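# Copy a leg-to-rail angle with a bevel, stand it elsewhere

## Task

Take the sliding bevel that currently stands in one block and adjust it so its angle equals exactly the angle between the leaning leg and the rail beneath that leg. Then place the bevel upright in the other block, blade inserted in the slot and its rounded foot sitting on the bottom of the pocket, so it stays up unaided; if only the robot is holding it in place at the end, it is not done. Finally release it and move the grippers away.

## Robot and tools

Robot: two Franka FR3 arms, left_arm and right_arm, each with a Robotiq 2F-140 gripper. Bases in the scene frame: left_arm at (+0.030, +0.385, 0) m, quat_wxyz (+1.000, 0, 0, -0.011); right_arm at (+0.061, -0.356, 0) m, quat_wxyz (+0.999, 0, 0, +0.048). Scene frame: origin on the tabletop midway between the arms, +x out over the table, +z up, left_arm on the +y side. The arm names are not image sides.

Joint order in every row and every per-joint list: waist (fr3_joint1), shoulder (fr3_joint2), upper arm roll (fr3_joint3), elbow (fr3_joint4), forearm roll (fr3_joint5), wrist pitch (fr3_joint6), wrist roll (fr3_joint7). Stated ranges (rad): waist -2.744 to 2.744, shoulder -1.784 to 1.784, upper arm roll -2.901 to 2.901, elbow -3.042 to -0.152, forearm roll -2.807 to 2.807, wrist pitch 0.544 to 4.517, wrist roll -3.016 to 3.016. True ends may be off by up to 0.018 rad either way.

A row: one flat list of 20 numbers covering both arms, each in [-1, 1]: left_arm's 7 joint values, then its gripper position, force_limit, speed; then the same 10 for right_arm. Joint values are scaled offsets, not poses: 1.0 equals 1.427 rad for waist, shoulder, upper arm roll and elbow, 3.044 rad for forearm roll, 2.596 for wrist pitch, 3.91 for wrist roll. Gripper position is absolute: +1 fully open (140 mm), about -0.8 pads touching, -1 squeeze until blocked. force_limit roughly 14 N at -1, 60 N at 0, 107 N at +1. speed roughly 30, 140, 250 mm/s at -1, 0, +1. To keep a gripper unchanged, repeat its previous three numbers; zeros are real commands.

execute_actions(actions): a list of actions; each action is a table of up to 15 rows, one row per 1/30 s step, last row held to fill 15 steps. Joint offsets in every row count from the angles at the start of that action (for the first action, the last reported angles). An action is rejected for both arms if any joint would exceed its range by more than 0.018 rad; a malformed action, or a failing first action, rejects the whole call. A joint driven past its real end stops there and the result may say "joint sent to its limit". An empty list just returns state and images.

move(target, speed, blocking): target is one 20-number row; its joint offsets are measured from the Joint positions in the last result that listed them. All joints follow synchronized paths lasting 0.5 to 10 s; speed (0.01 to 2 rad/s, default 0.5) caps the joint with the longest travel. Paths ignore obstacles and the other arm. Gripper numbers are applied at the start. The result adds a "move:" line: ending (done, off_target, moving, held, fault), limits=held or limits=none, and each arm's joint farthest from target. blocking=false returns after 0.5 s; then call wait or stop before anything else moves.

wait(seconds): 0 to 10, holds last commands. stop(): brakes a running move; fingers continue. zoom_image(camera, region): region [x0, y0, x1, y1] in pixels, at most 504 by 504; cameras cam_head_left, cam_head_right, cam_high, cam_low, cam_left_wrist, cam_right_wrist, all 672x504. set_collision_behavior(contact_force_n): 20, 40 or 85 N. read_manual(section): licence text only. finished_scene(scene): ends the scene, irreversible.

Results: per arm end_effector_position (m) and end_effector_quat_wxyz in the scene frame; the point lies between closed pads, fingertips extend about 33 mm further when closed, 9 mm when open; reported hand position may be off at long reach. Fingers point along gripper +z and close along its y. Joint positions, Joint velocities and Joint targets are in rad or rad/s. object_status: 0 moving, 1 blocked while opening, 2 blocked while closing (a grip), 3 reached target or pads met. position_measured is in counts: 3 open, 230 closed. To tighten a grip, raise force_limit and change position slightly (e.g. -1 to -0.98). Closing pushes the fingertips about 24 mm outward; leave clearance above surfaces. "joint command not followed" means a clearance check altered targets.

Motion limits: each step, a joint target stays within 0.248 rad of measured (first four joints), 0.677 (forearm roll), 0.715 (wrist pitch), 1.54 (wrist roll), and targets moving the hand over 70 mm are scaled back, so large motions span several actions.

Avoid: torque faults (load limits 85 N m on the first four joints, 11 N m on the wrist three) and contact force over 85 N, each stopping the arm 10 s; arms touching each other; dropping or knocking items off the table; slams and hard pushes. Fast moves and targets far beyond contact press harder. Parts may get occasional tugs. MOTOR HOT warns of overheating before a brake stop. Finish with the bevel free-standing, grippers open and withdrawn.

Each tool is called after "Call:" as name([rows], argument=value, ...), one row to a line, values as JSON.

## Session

Call:
execute_actions(actions=[])

Scene clock: 0.00 s.
left_arm: end_effector_position=(+0.1718, -0.0986, +0.2252) position_measured=3 object_status=3 end_effector_quat_wxyz=(-0.033, -0.270, +0.961, +0.037) | right_arm: end_effector_position=(+0.7345, -0.4862, +0.1919) position_measured=3 object_status=3 end_effector_quat_wxyz=(+0.193, -0.005, +0.978, -0.083)
Joint names: [waist, shoulder, upper arm roll, elbow, forearm roll, wrist pitch, wrist roll]
Joint positions: left_arm=[-1.234 -0.063  0.006 -2.115 -0.068  1.973 -0.2  ] | right_arm=[-0.193  0.157 -0.075 -2.113 -0.187  2.676  1.541]
Joint velocities: left_arm=[-0.     0.001 -0.     0.002 -0.     0.001 -0.001] | right_arm=[-0.    -0.     0.    -0.001  0.     0.001  0.002]
Joint targets: left_arm=[-1.234 -0.063 0.006 -2.115 -0.068 1.973 -0.200] | right_arm=[-0.193 0.157 -0.075 -2.113 -0.187 2.676 1.541]

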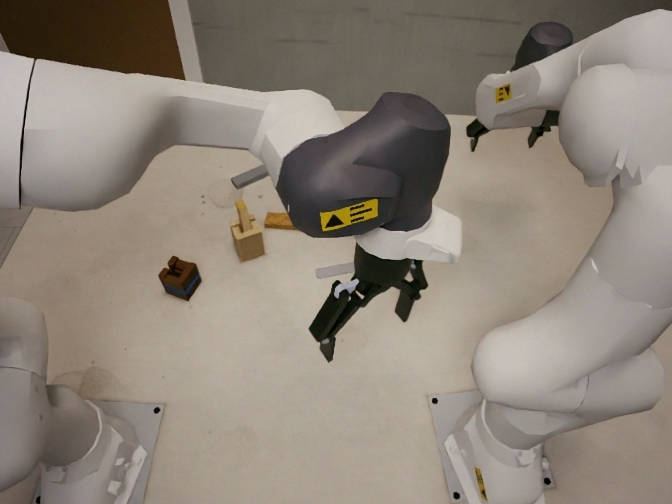

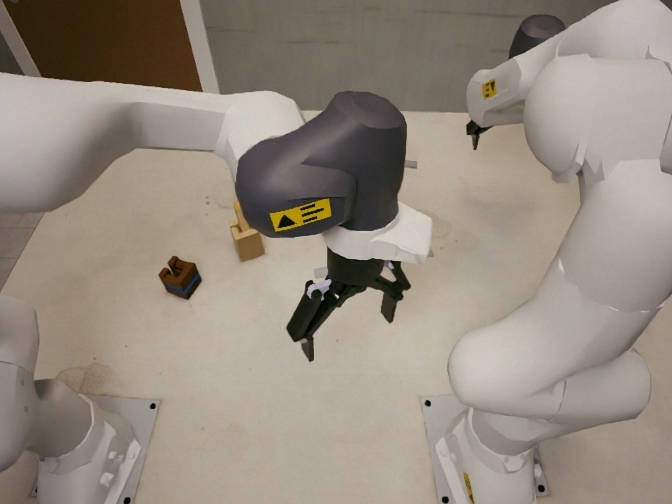

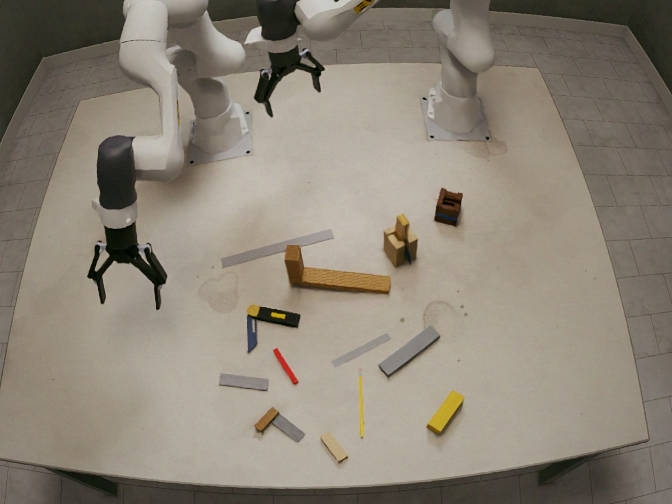

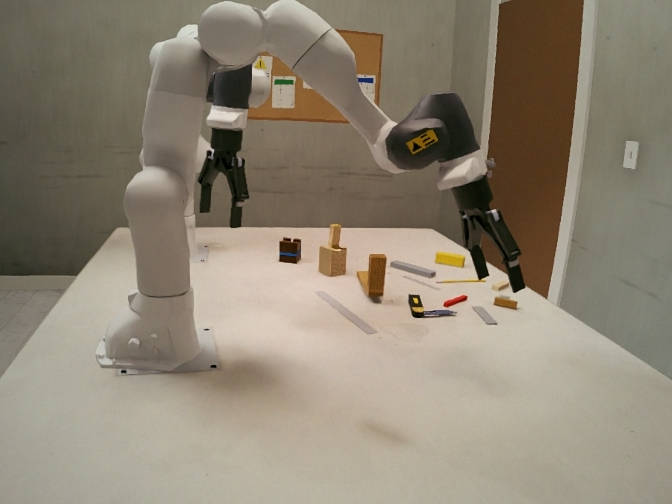

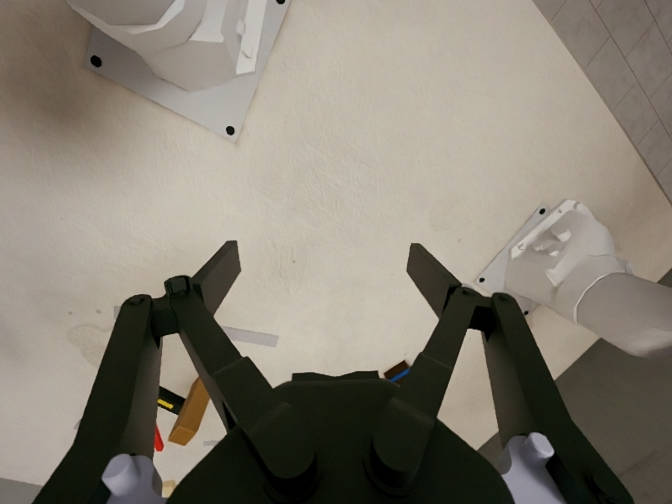

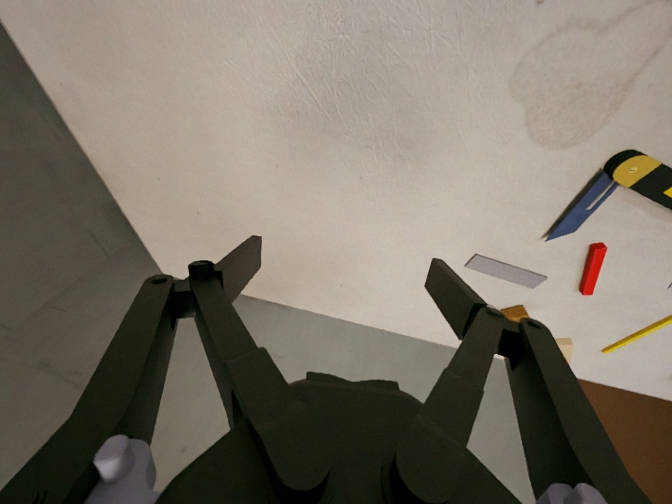

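Call:
move(target=[0.584,0.025,-0.004,0.084,0.022,-0.002,0.256,0,0,0,0.5,-0.18,0.0526,-0.333,-0.471,-0.395,-0.01,1,0,1], speed=0.9)

Call:
move(target=[0,0,0,0,0,0,0,0,0,0,0.514,0.38,0,0,0,0,0,1,0,1], speed=0.6)

Call:
zoom_image(camera="cam_left_wrist", region=[236,130,436,330])

Scene clock: 4.23 s.
left_arm: end_effector_position=(+0.5294, +0.1591, +0.2606) position_measured=129 object_status=3 end_effector_quat_wxyz=(-0.000, -0.177, +0.984, -0.003) | right_arm: end_effector_position=(+0.5922, -0.3605, +0.3193) position_measured=3 object_status=3 end_effector_quat_wxyz=(+0.096, +0.537, -0.480, +0.687)
Joint names: [waist, shoulder, upper arm roll, elbow, forearm roll, wrist pitch, wrist roll]
Joint positions: left_arm=[-0.402 -0.029  0.001 -1.996 -0.005  1.97   0.794] | right_arm=[ 0.519 -0.099 -0.    -2.587 -1.618  1.654  1.507]
Joint velocities: left_arm=[ 0.     0.001 -0.    -0.002 -0.     0.     0.005] | right_arm=[ 0.001  0.001  0.    -0.001  0.     0.    -0.001]
Joint targets: left_arm=[-0.401 -0.027 -0.000 -1.995 -0.001 1.968 0.801] | right_arm=[0.521 -0.100 -0.000 -2.588 -1.621 1.651 1.502]
move: done; limits=none; left_arm: farthest joint: the wrist roll, 0.007 radians from its target (1.001 radians at the start); right_arm: farthest joint: the wrist roll, 0.005 radians from its target (0.039 radians at the start)

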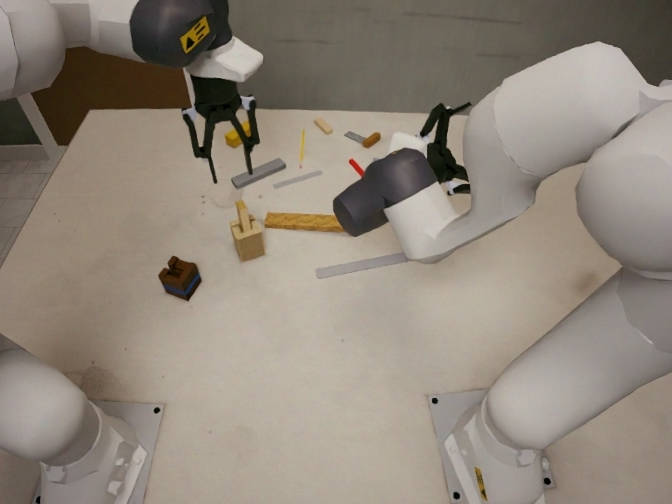

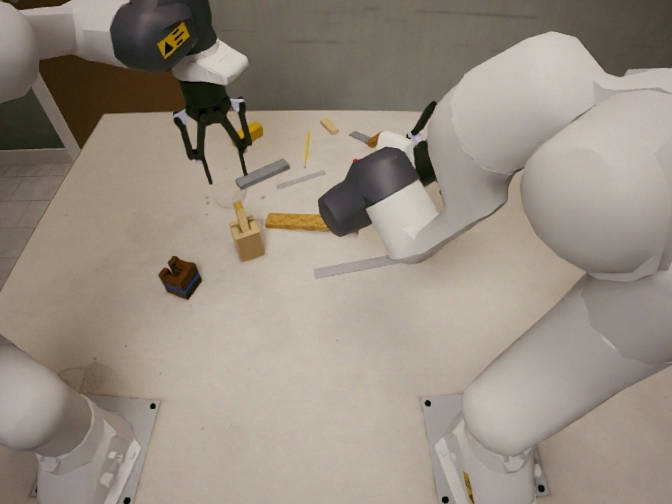

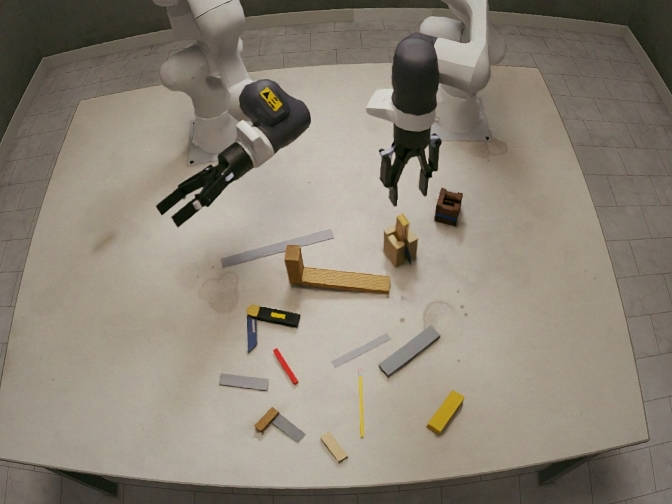

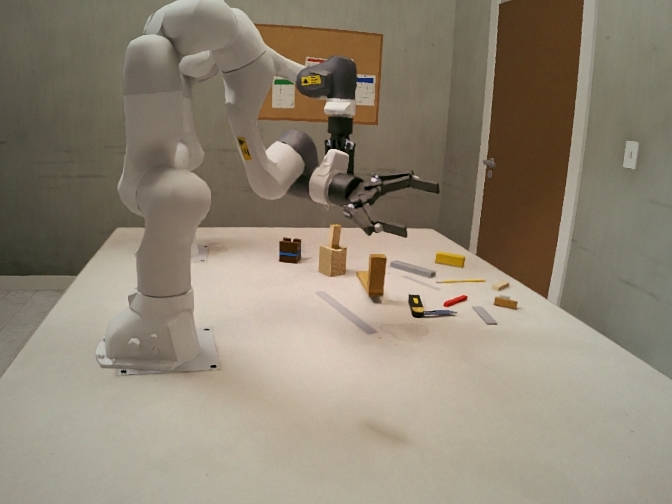

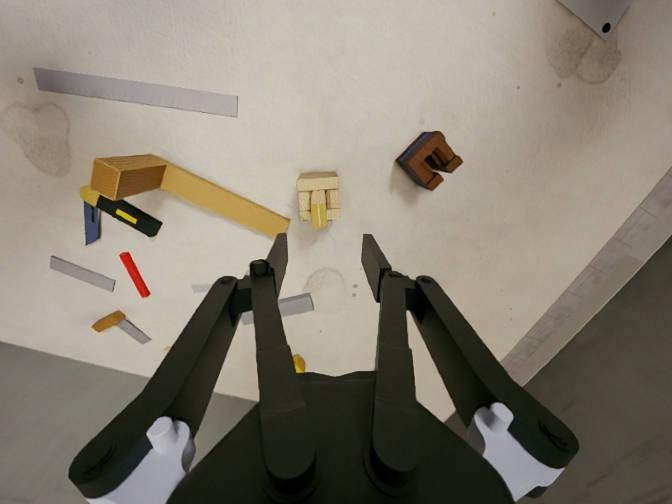

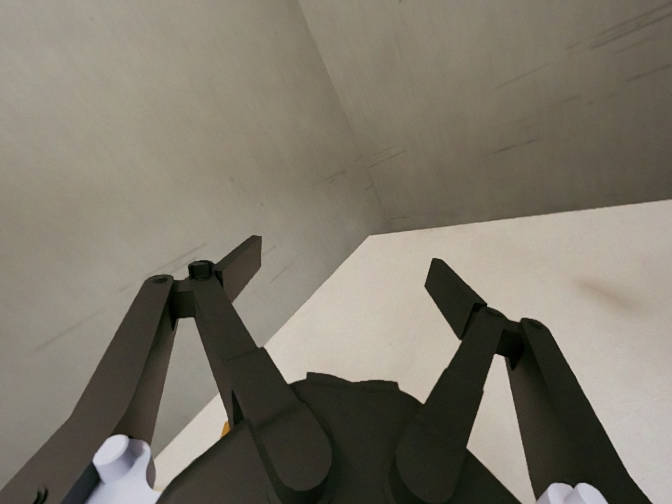

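Scene clock: 5.97 s.
left_arm: end_effector_position=(+0.5294, +0.1591, +0.2606) position_measured=129 object_status=3 end_effector_quat_wxyz=(-0.000, -0.177, +0.984, -0.003) | right_arm: end_effector_position=(+0.4434, -0.0712, +0.0991) position_measured=3 object_status=3 end_effector_quat_wxyz=(+0.040, +0.730, -0.079, +0.678)
Joint names: [waist, shoulder, upper arm roll, elbow, forearm roll, wrist pitch, wrist roll]
Joint positions: left_arm=[-0.402 -0.029  0.001 -1.996 -0.005  1.97   0.794] | right_arm=[ 1.251  0.442  0.002 -2.587 -1.618  1.654  1.507]
Joint velocities: left_arm=[ 0.001  0.    -0.001  0.001 -0.     0.001 -0.   ] | right_arm=[ 0.001 -0.    -0.001  0.001  0.     0.     0.   ]
Joint targets: left_arm=[-0.402 -0.029 0.001 -1.996 -0.005 1.970 0.794] | right_arm=[1.252 0.443 -0.000 -2.587 -1.618 1.654 1.507]
move: done; limits=none; left_arm: farthest joint: the waist, 0.000 radians from its target (0.000 radians at the start); right_arm: farthest joint: the waist, 0.002 radians from its target (0.733 radians at the start)

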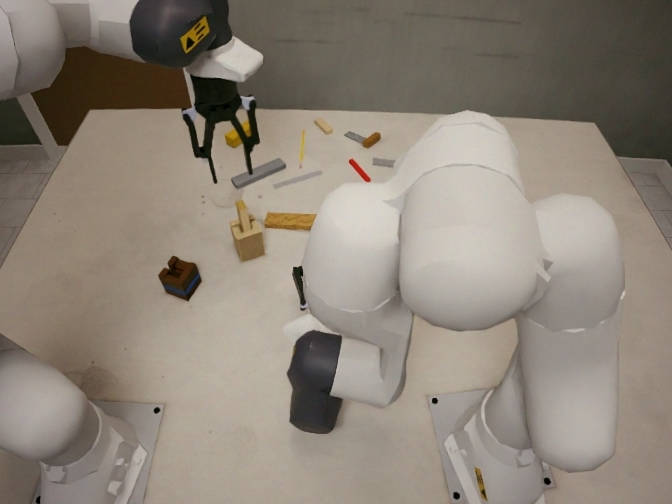

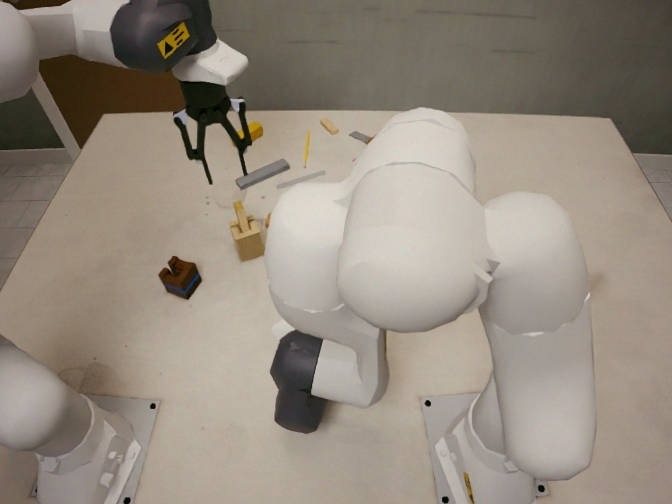

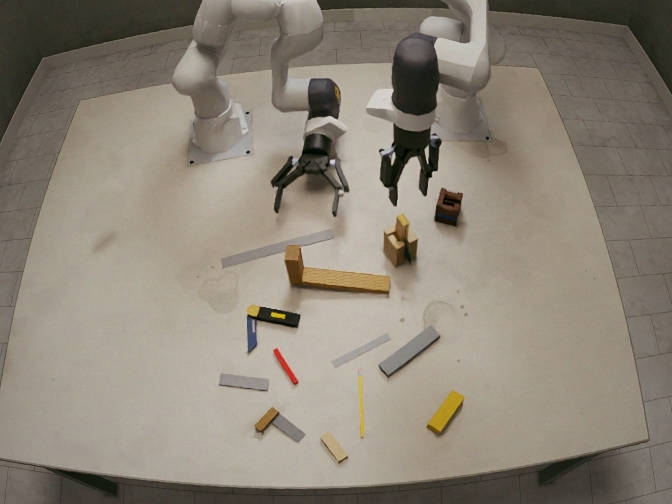

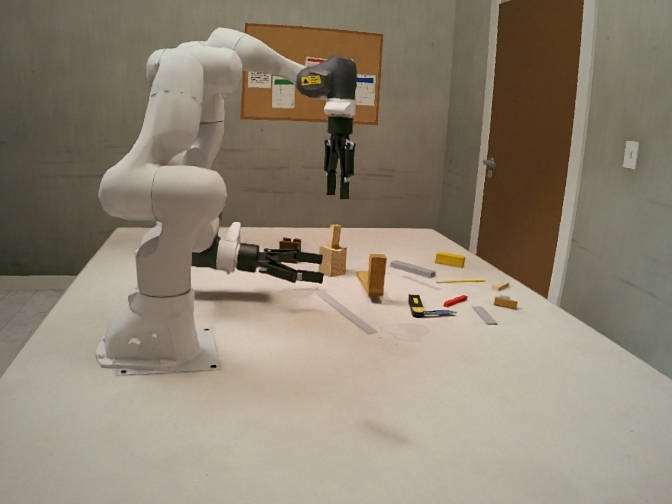

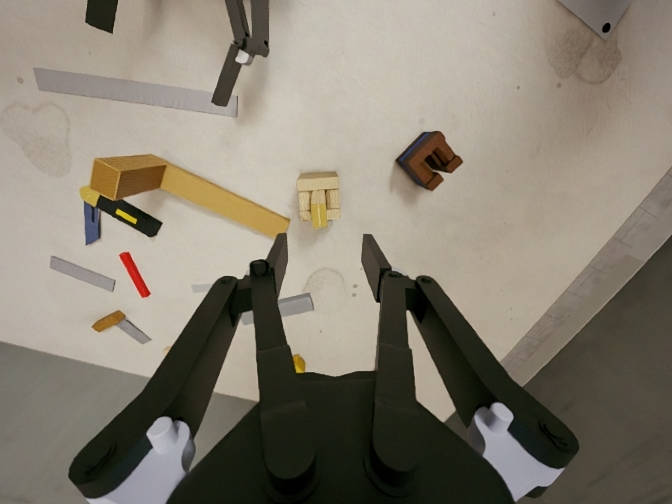

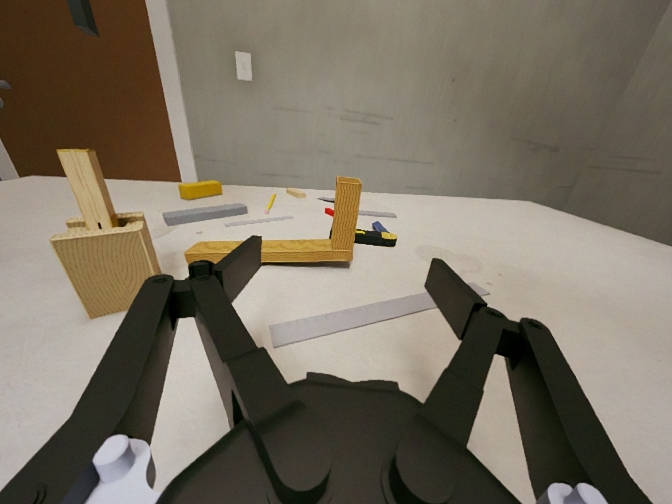

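Region (236, 130, 436, 330) of cam_left_wrist's 672x504 image, scaled by 2.520, with more detail than that image has.

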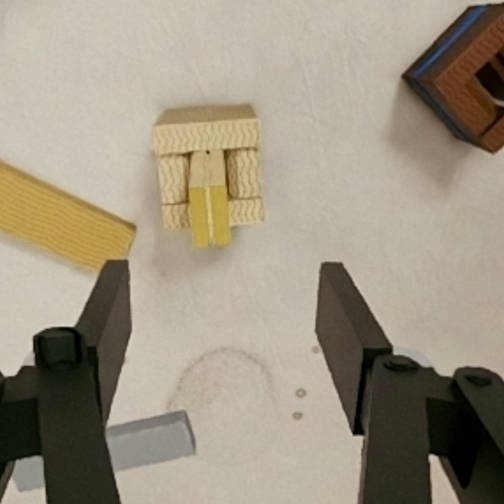

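Call:
move(target=[0,0.051,0,-0.09,0.003,0.0765,-0.019,0,0,0,0,0.025,0,0,0,0,0,1,0,1], speed=0.3)

Call:
zoom_image(camera="cam_left_wrist", region=[236,130,436,330])

Call:
zoom_image(camera="cam_low", region=[290,190,400,300])

Call:
zoom_image(camera="cam_right_wrist", region=[240,130,400,290])

Call:
zoom_image(camera="cam_high", region=[270,180,470,310])

Scene clock: 8.10 s.
left_arm: end_effector_position=(+0.5295, +0.1605, +0.1785) position_measured=129 object_status=3 end_effector_quat_wxyz=(-0.001, -0.208, +0.978, +0.001) | right_arm: end_effector_position=(+0.4416, -0.0793, +0.0868) position_measured=3 object_status=3 end_effector_quat_wxyz=(+0.052, +0.732, -0.067, +0.676)
Joint names: [waist, shoulder, upper arm roll, elbow, forearm roll, wrist pitch, wrist roll]
Joint positions: left_arm=[-0.402  0.045  0.001 -2.123  0.001  2.166  0.727] | right_arm=[ 1.251  0.476  0.002 -2.587 -1.618  1.654  1.507]
Joint velocities: left_arm=[ 0.    -0.001 -0.001  0.001  0.     0.002 -0.006] | right_arm=[-0.001 -0.    -0.    -0.    -0.     0.     0.001]
Joint targets: left_arm=[-0.402 0.044 0.001 -2.125 0.004 2.169 0.720] | right_arm=[1.251 0.478 0.002 -2.587 -1.618 1.654 1.507]
move: done; limits=none; left_arm: farthest joint: the wrist roll, 0.008 radians from its target (0.074 radians at the start); right_arm: farthest joint: the shoulder, 0.001 radians from its target (0.036 radians at the start)

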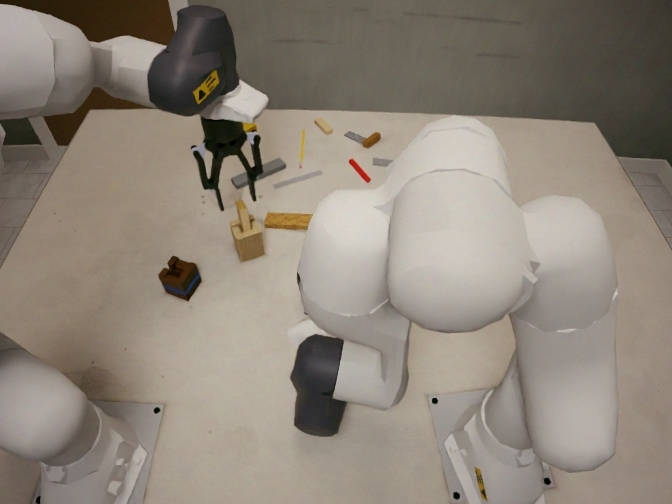

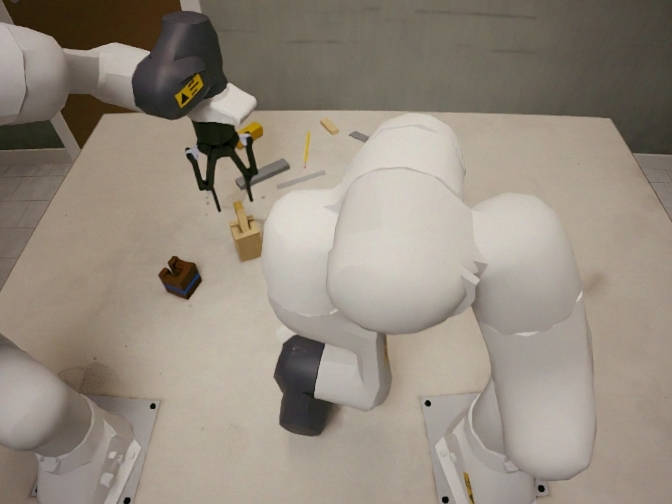

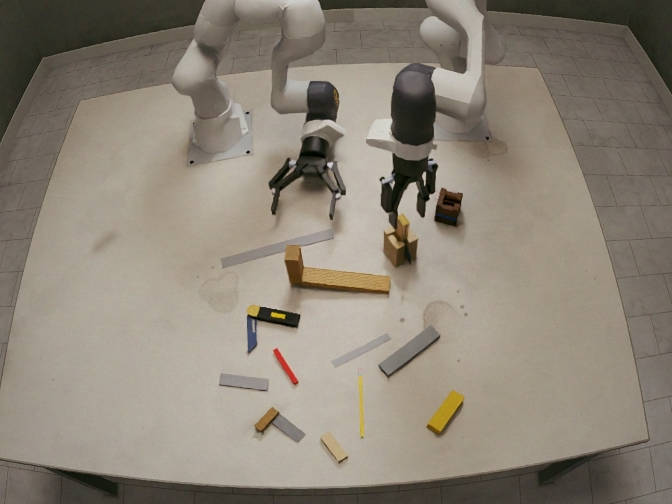

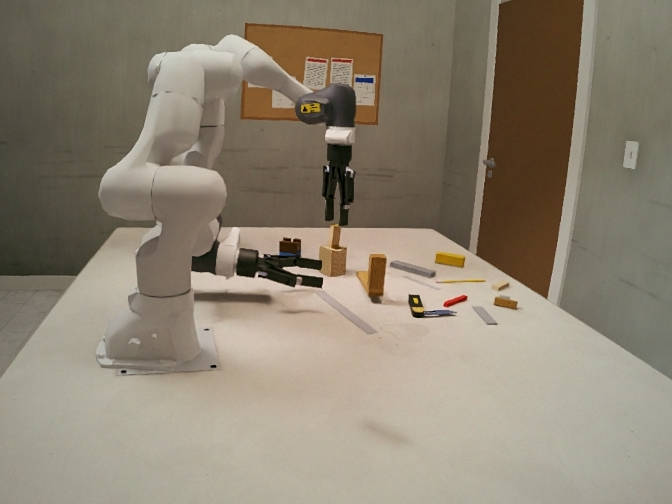

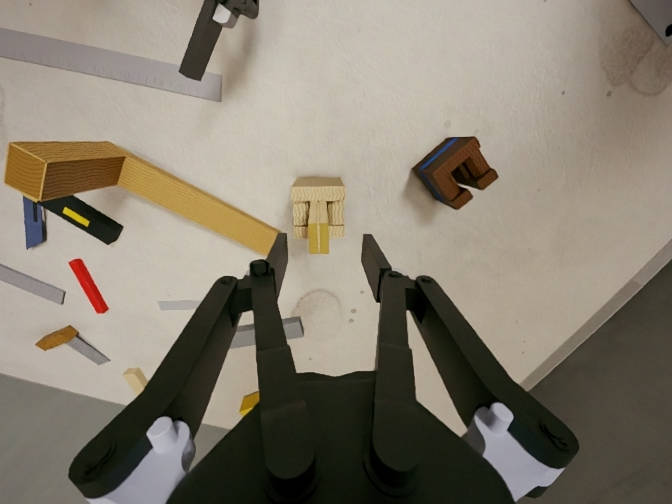

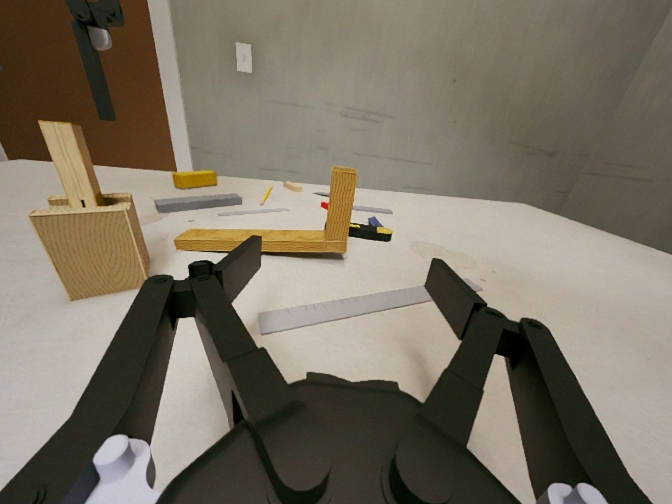

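Region (236, 130, 436, 330) of cam_left_wrist's 672x504 image, scaled by 2.520, with more detail than that image has.

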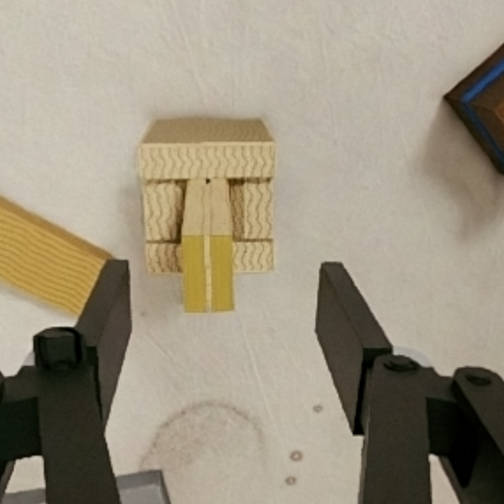

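Region (290, 190, 400, 300) of cam_low's 672x504 image, scaled by 4.582, with more detail than that image has.

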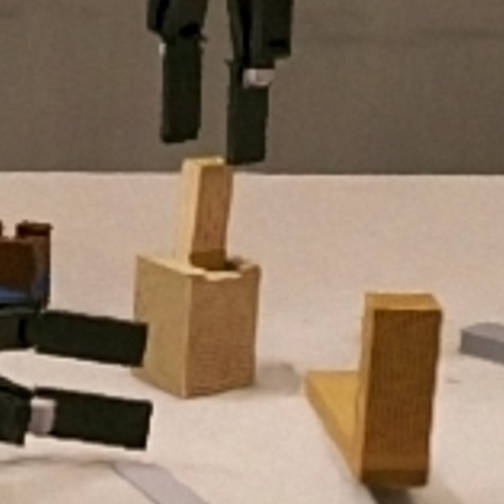

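Region (240, 130, 400, 290) of cam_right_wrist's 672x504 image, scaled by 3.150, with more detail than that image has.

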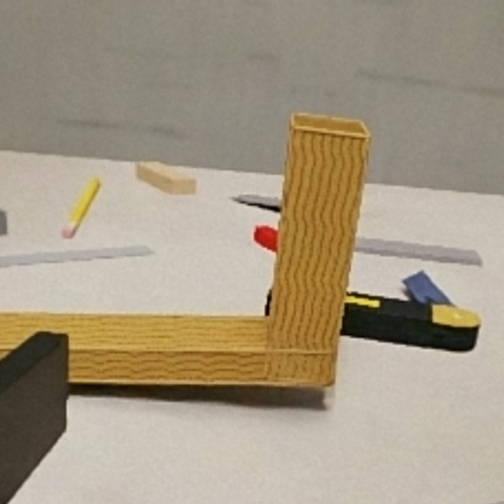

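Region (270, 180, 470, 310) of cam_high's 672x504 image, scaled by 2.520, with more detail than that image has; it fills the top 328 rows of this view, and the rest is white.

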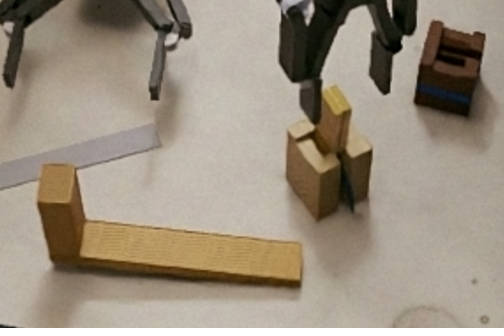

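Call:
move(target=[-0.0052,0.034,0,-0.019,0,0.031,-0.003,-0.3,0,-0.5,0,0,0,0,0,0,0,1,0,1], speed=0.15)

Call:
zoom_image(camera="cam_left_wrist", region=[256,160,396,300])

Call:
zoom_image(camera="cam_low", region=[300,200,370,280])

Scene clock: 9.67 s.
left_arm: end_effector_position=(+0.5319, +0.1560, +0.1473) position_measured=167 object_status=3 end_effector_quat_wxyz=(+0.001, -0.208, +0.978, -0.000) | right_arm: end_effector_position=(+0.4416, -0.0793, +0.0868) position_measured=3 object_status=3 end_effector_quat_wxyz=(+0.052, +0.732, -0.067, +0.676)
Joint names: [waist, shoulder, upper arm roll, elbow, forearm roll, wrist pitch, wrist roll]
Joint positions: left_arm=[-0.408  0.093  0.001 -2.149  0.001  2.243  0.722] | right_arm=[ 1.251  0.476  0.002 -2.587 -1.618  1.654  1.507]
Joint velocities: left_arm=[ 0.001 -0.     0.001 -0.    -0.001  0.004 -0.001] | right_arm=[-0.002 -0.001 -0.001 -0.     0.     0.     0.   ]
Joint targets: left_arm=[-0.410 0.093 0.001 -2.151 0.001 2.246 0.716] | right_arm=[1.251 0.476 0.002 -2.587 -1.618 1.654 1.507]
move: done; limits=none; left_arm: farthest joint: the wrist roll, 0.007 radians from its target (0.011 radians at the start); right_arm: farthest joint: the waist, 0.000 radians from its target (0.000 radians at the start)

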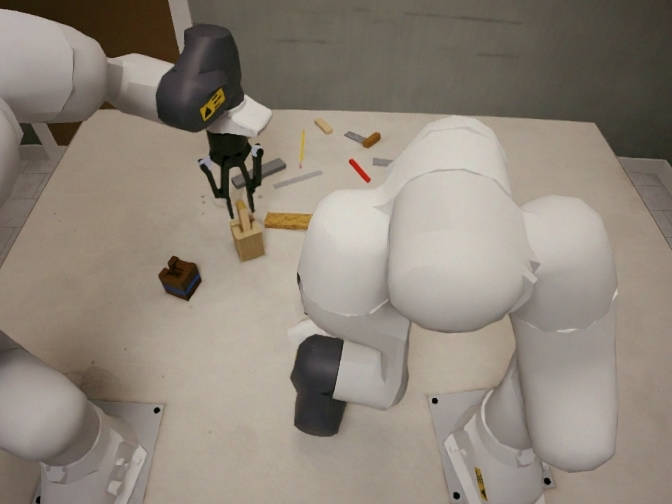

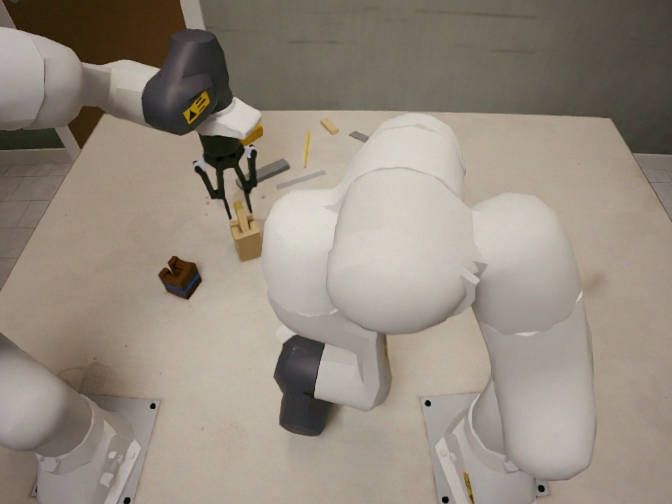

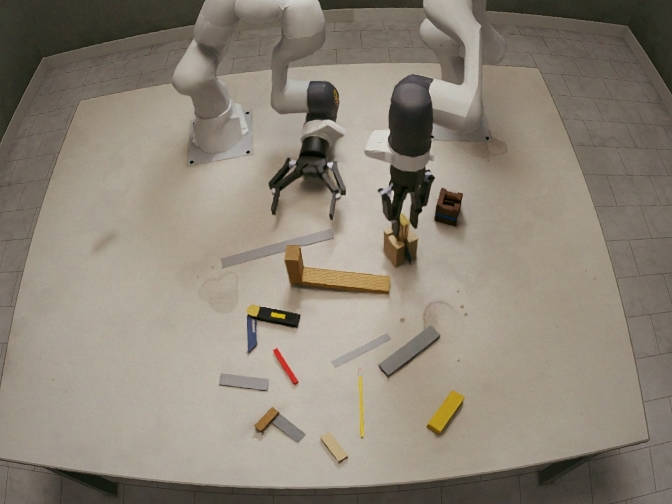

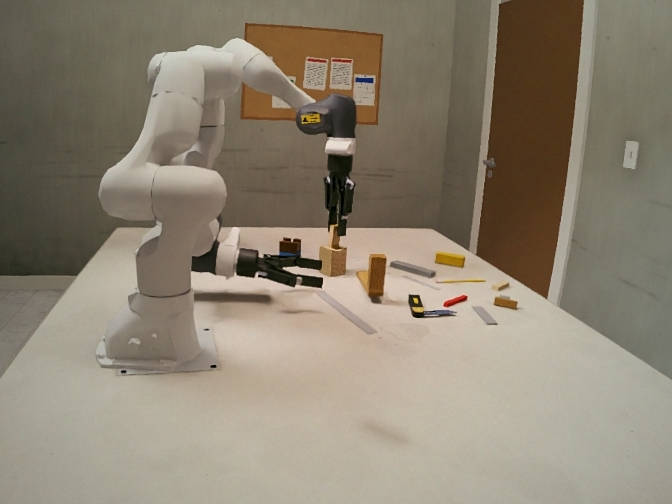

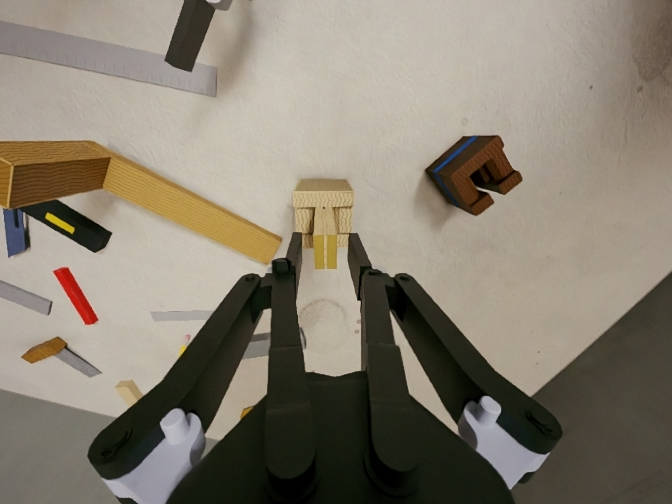

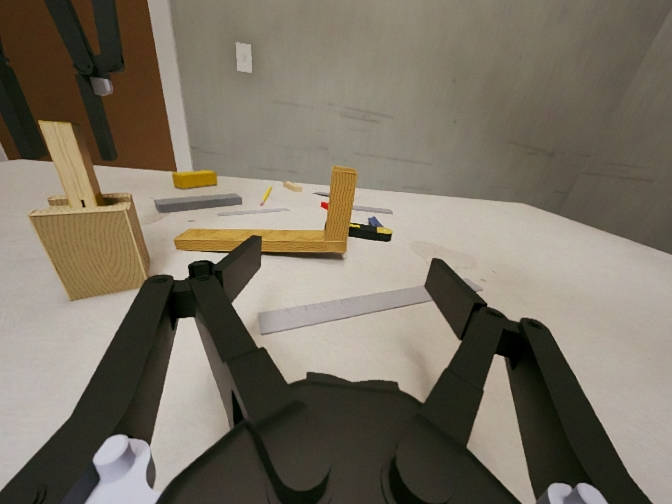

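Region (256, 160, 396, 300) of cam_left_wrist's 672x504 image, scaled by 3.600, with more detail than that image has.

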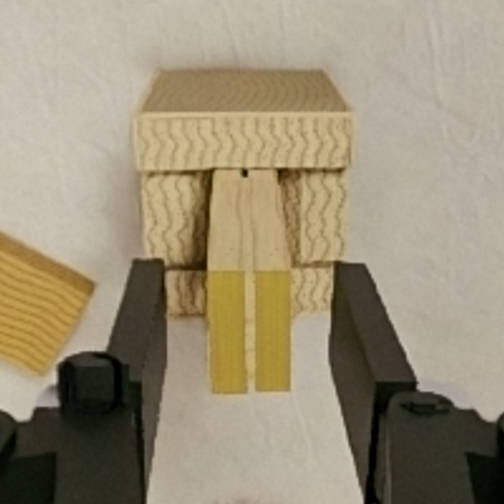

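Region (300, 200, 370, 280) of cam_low's 672x504 image, scaled by 6.300, with more detail than that image has; it fills the left 441 columns of this view, and the rest is white.

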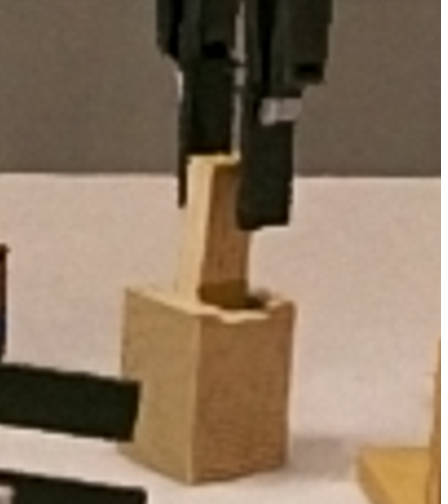

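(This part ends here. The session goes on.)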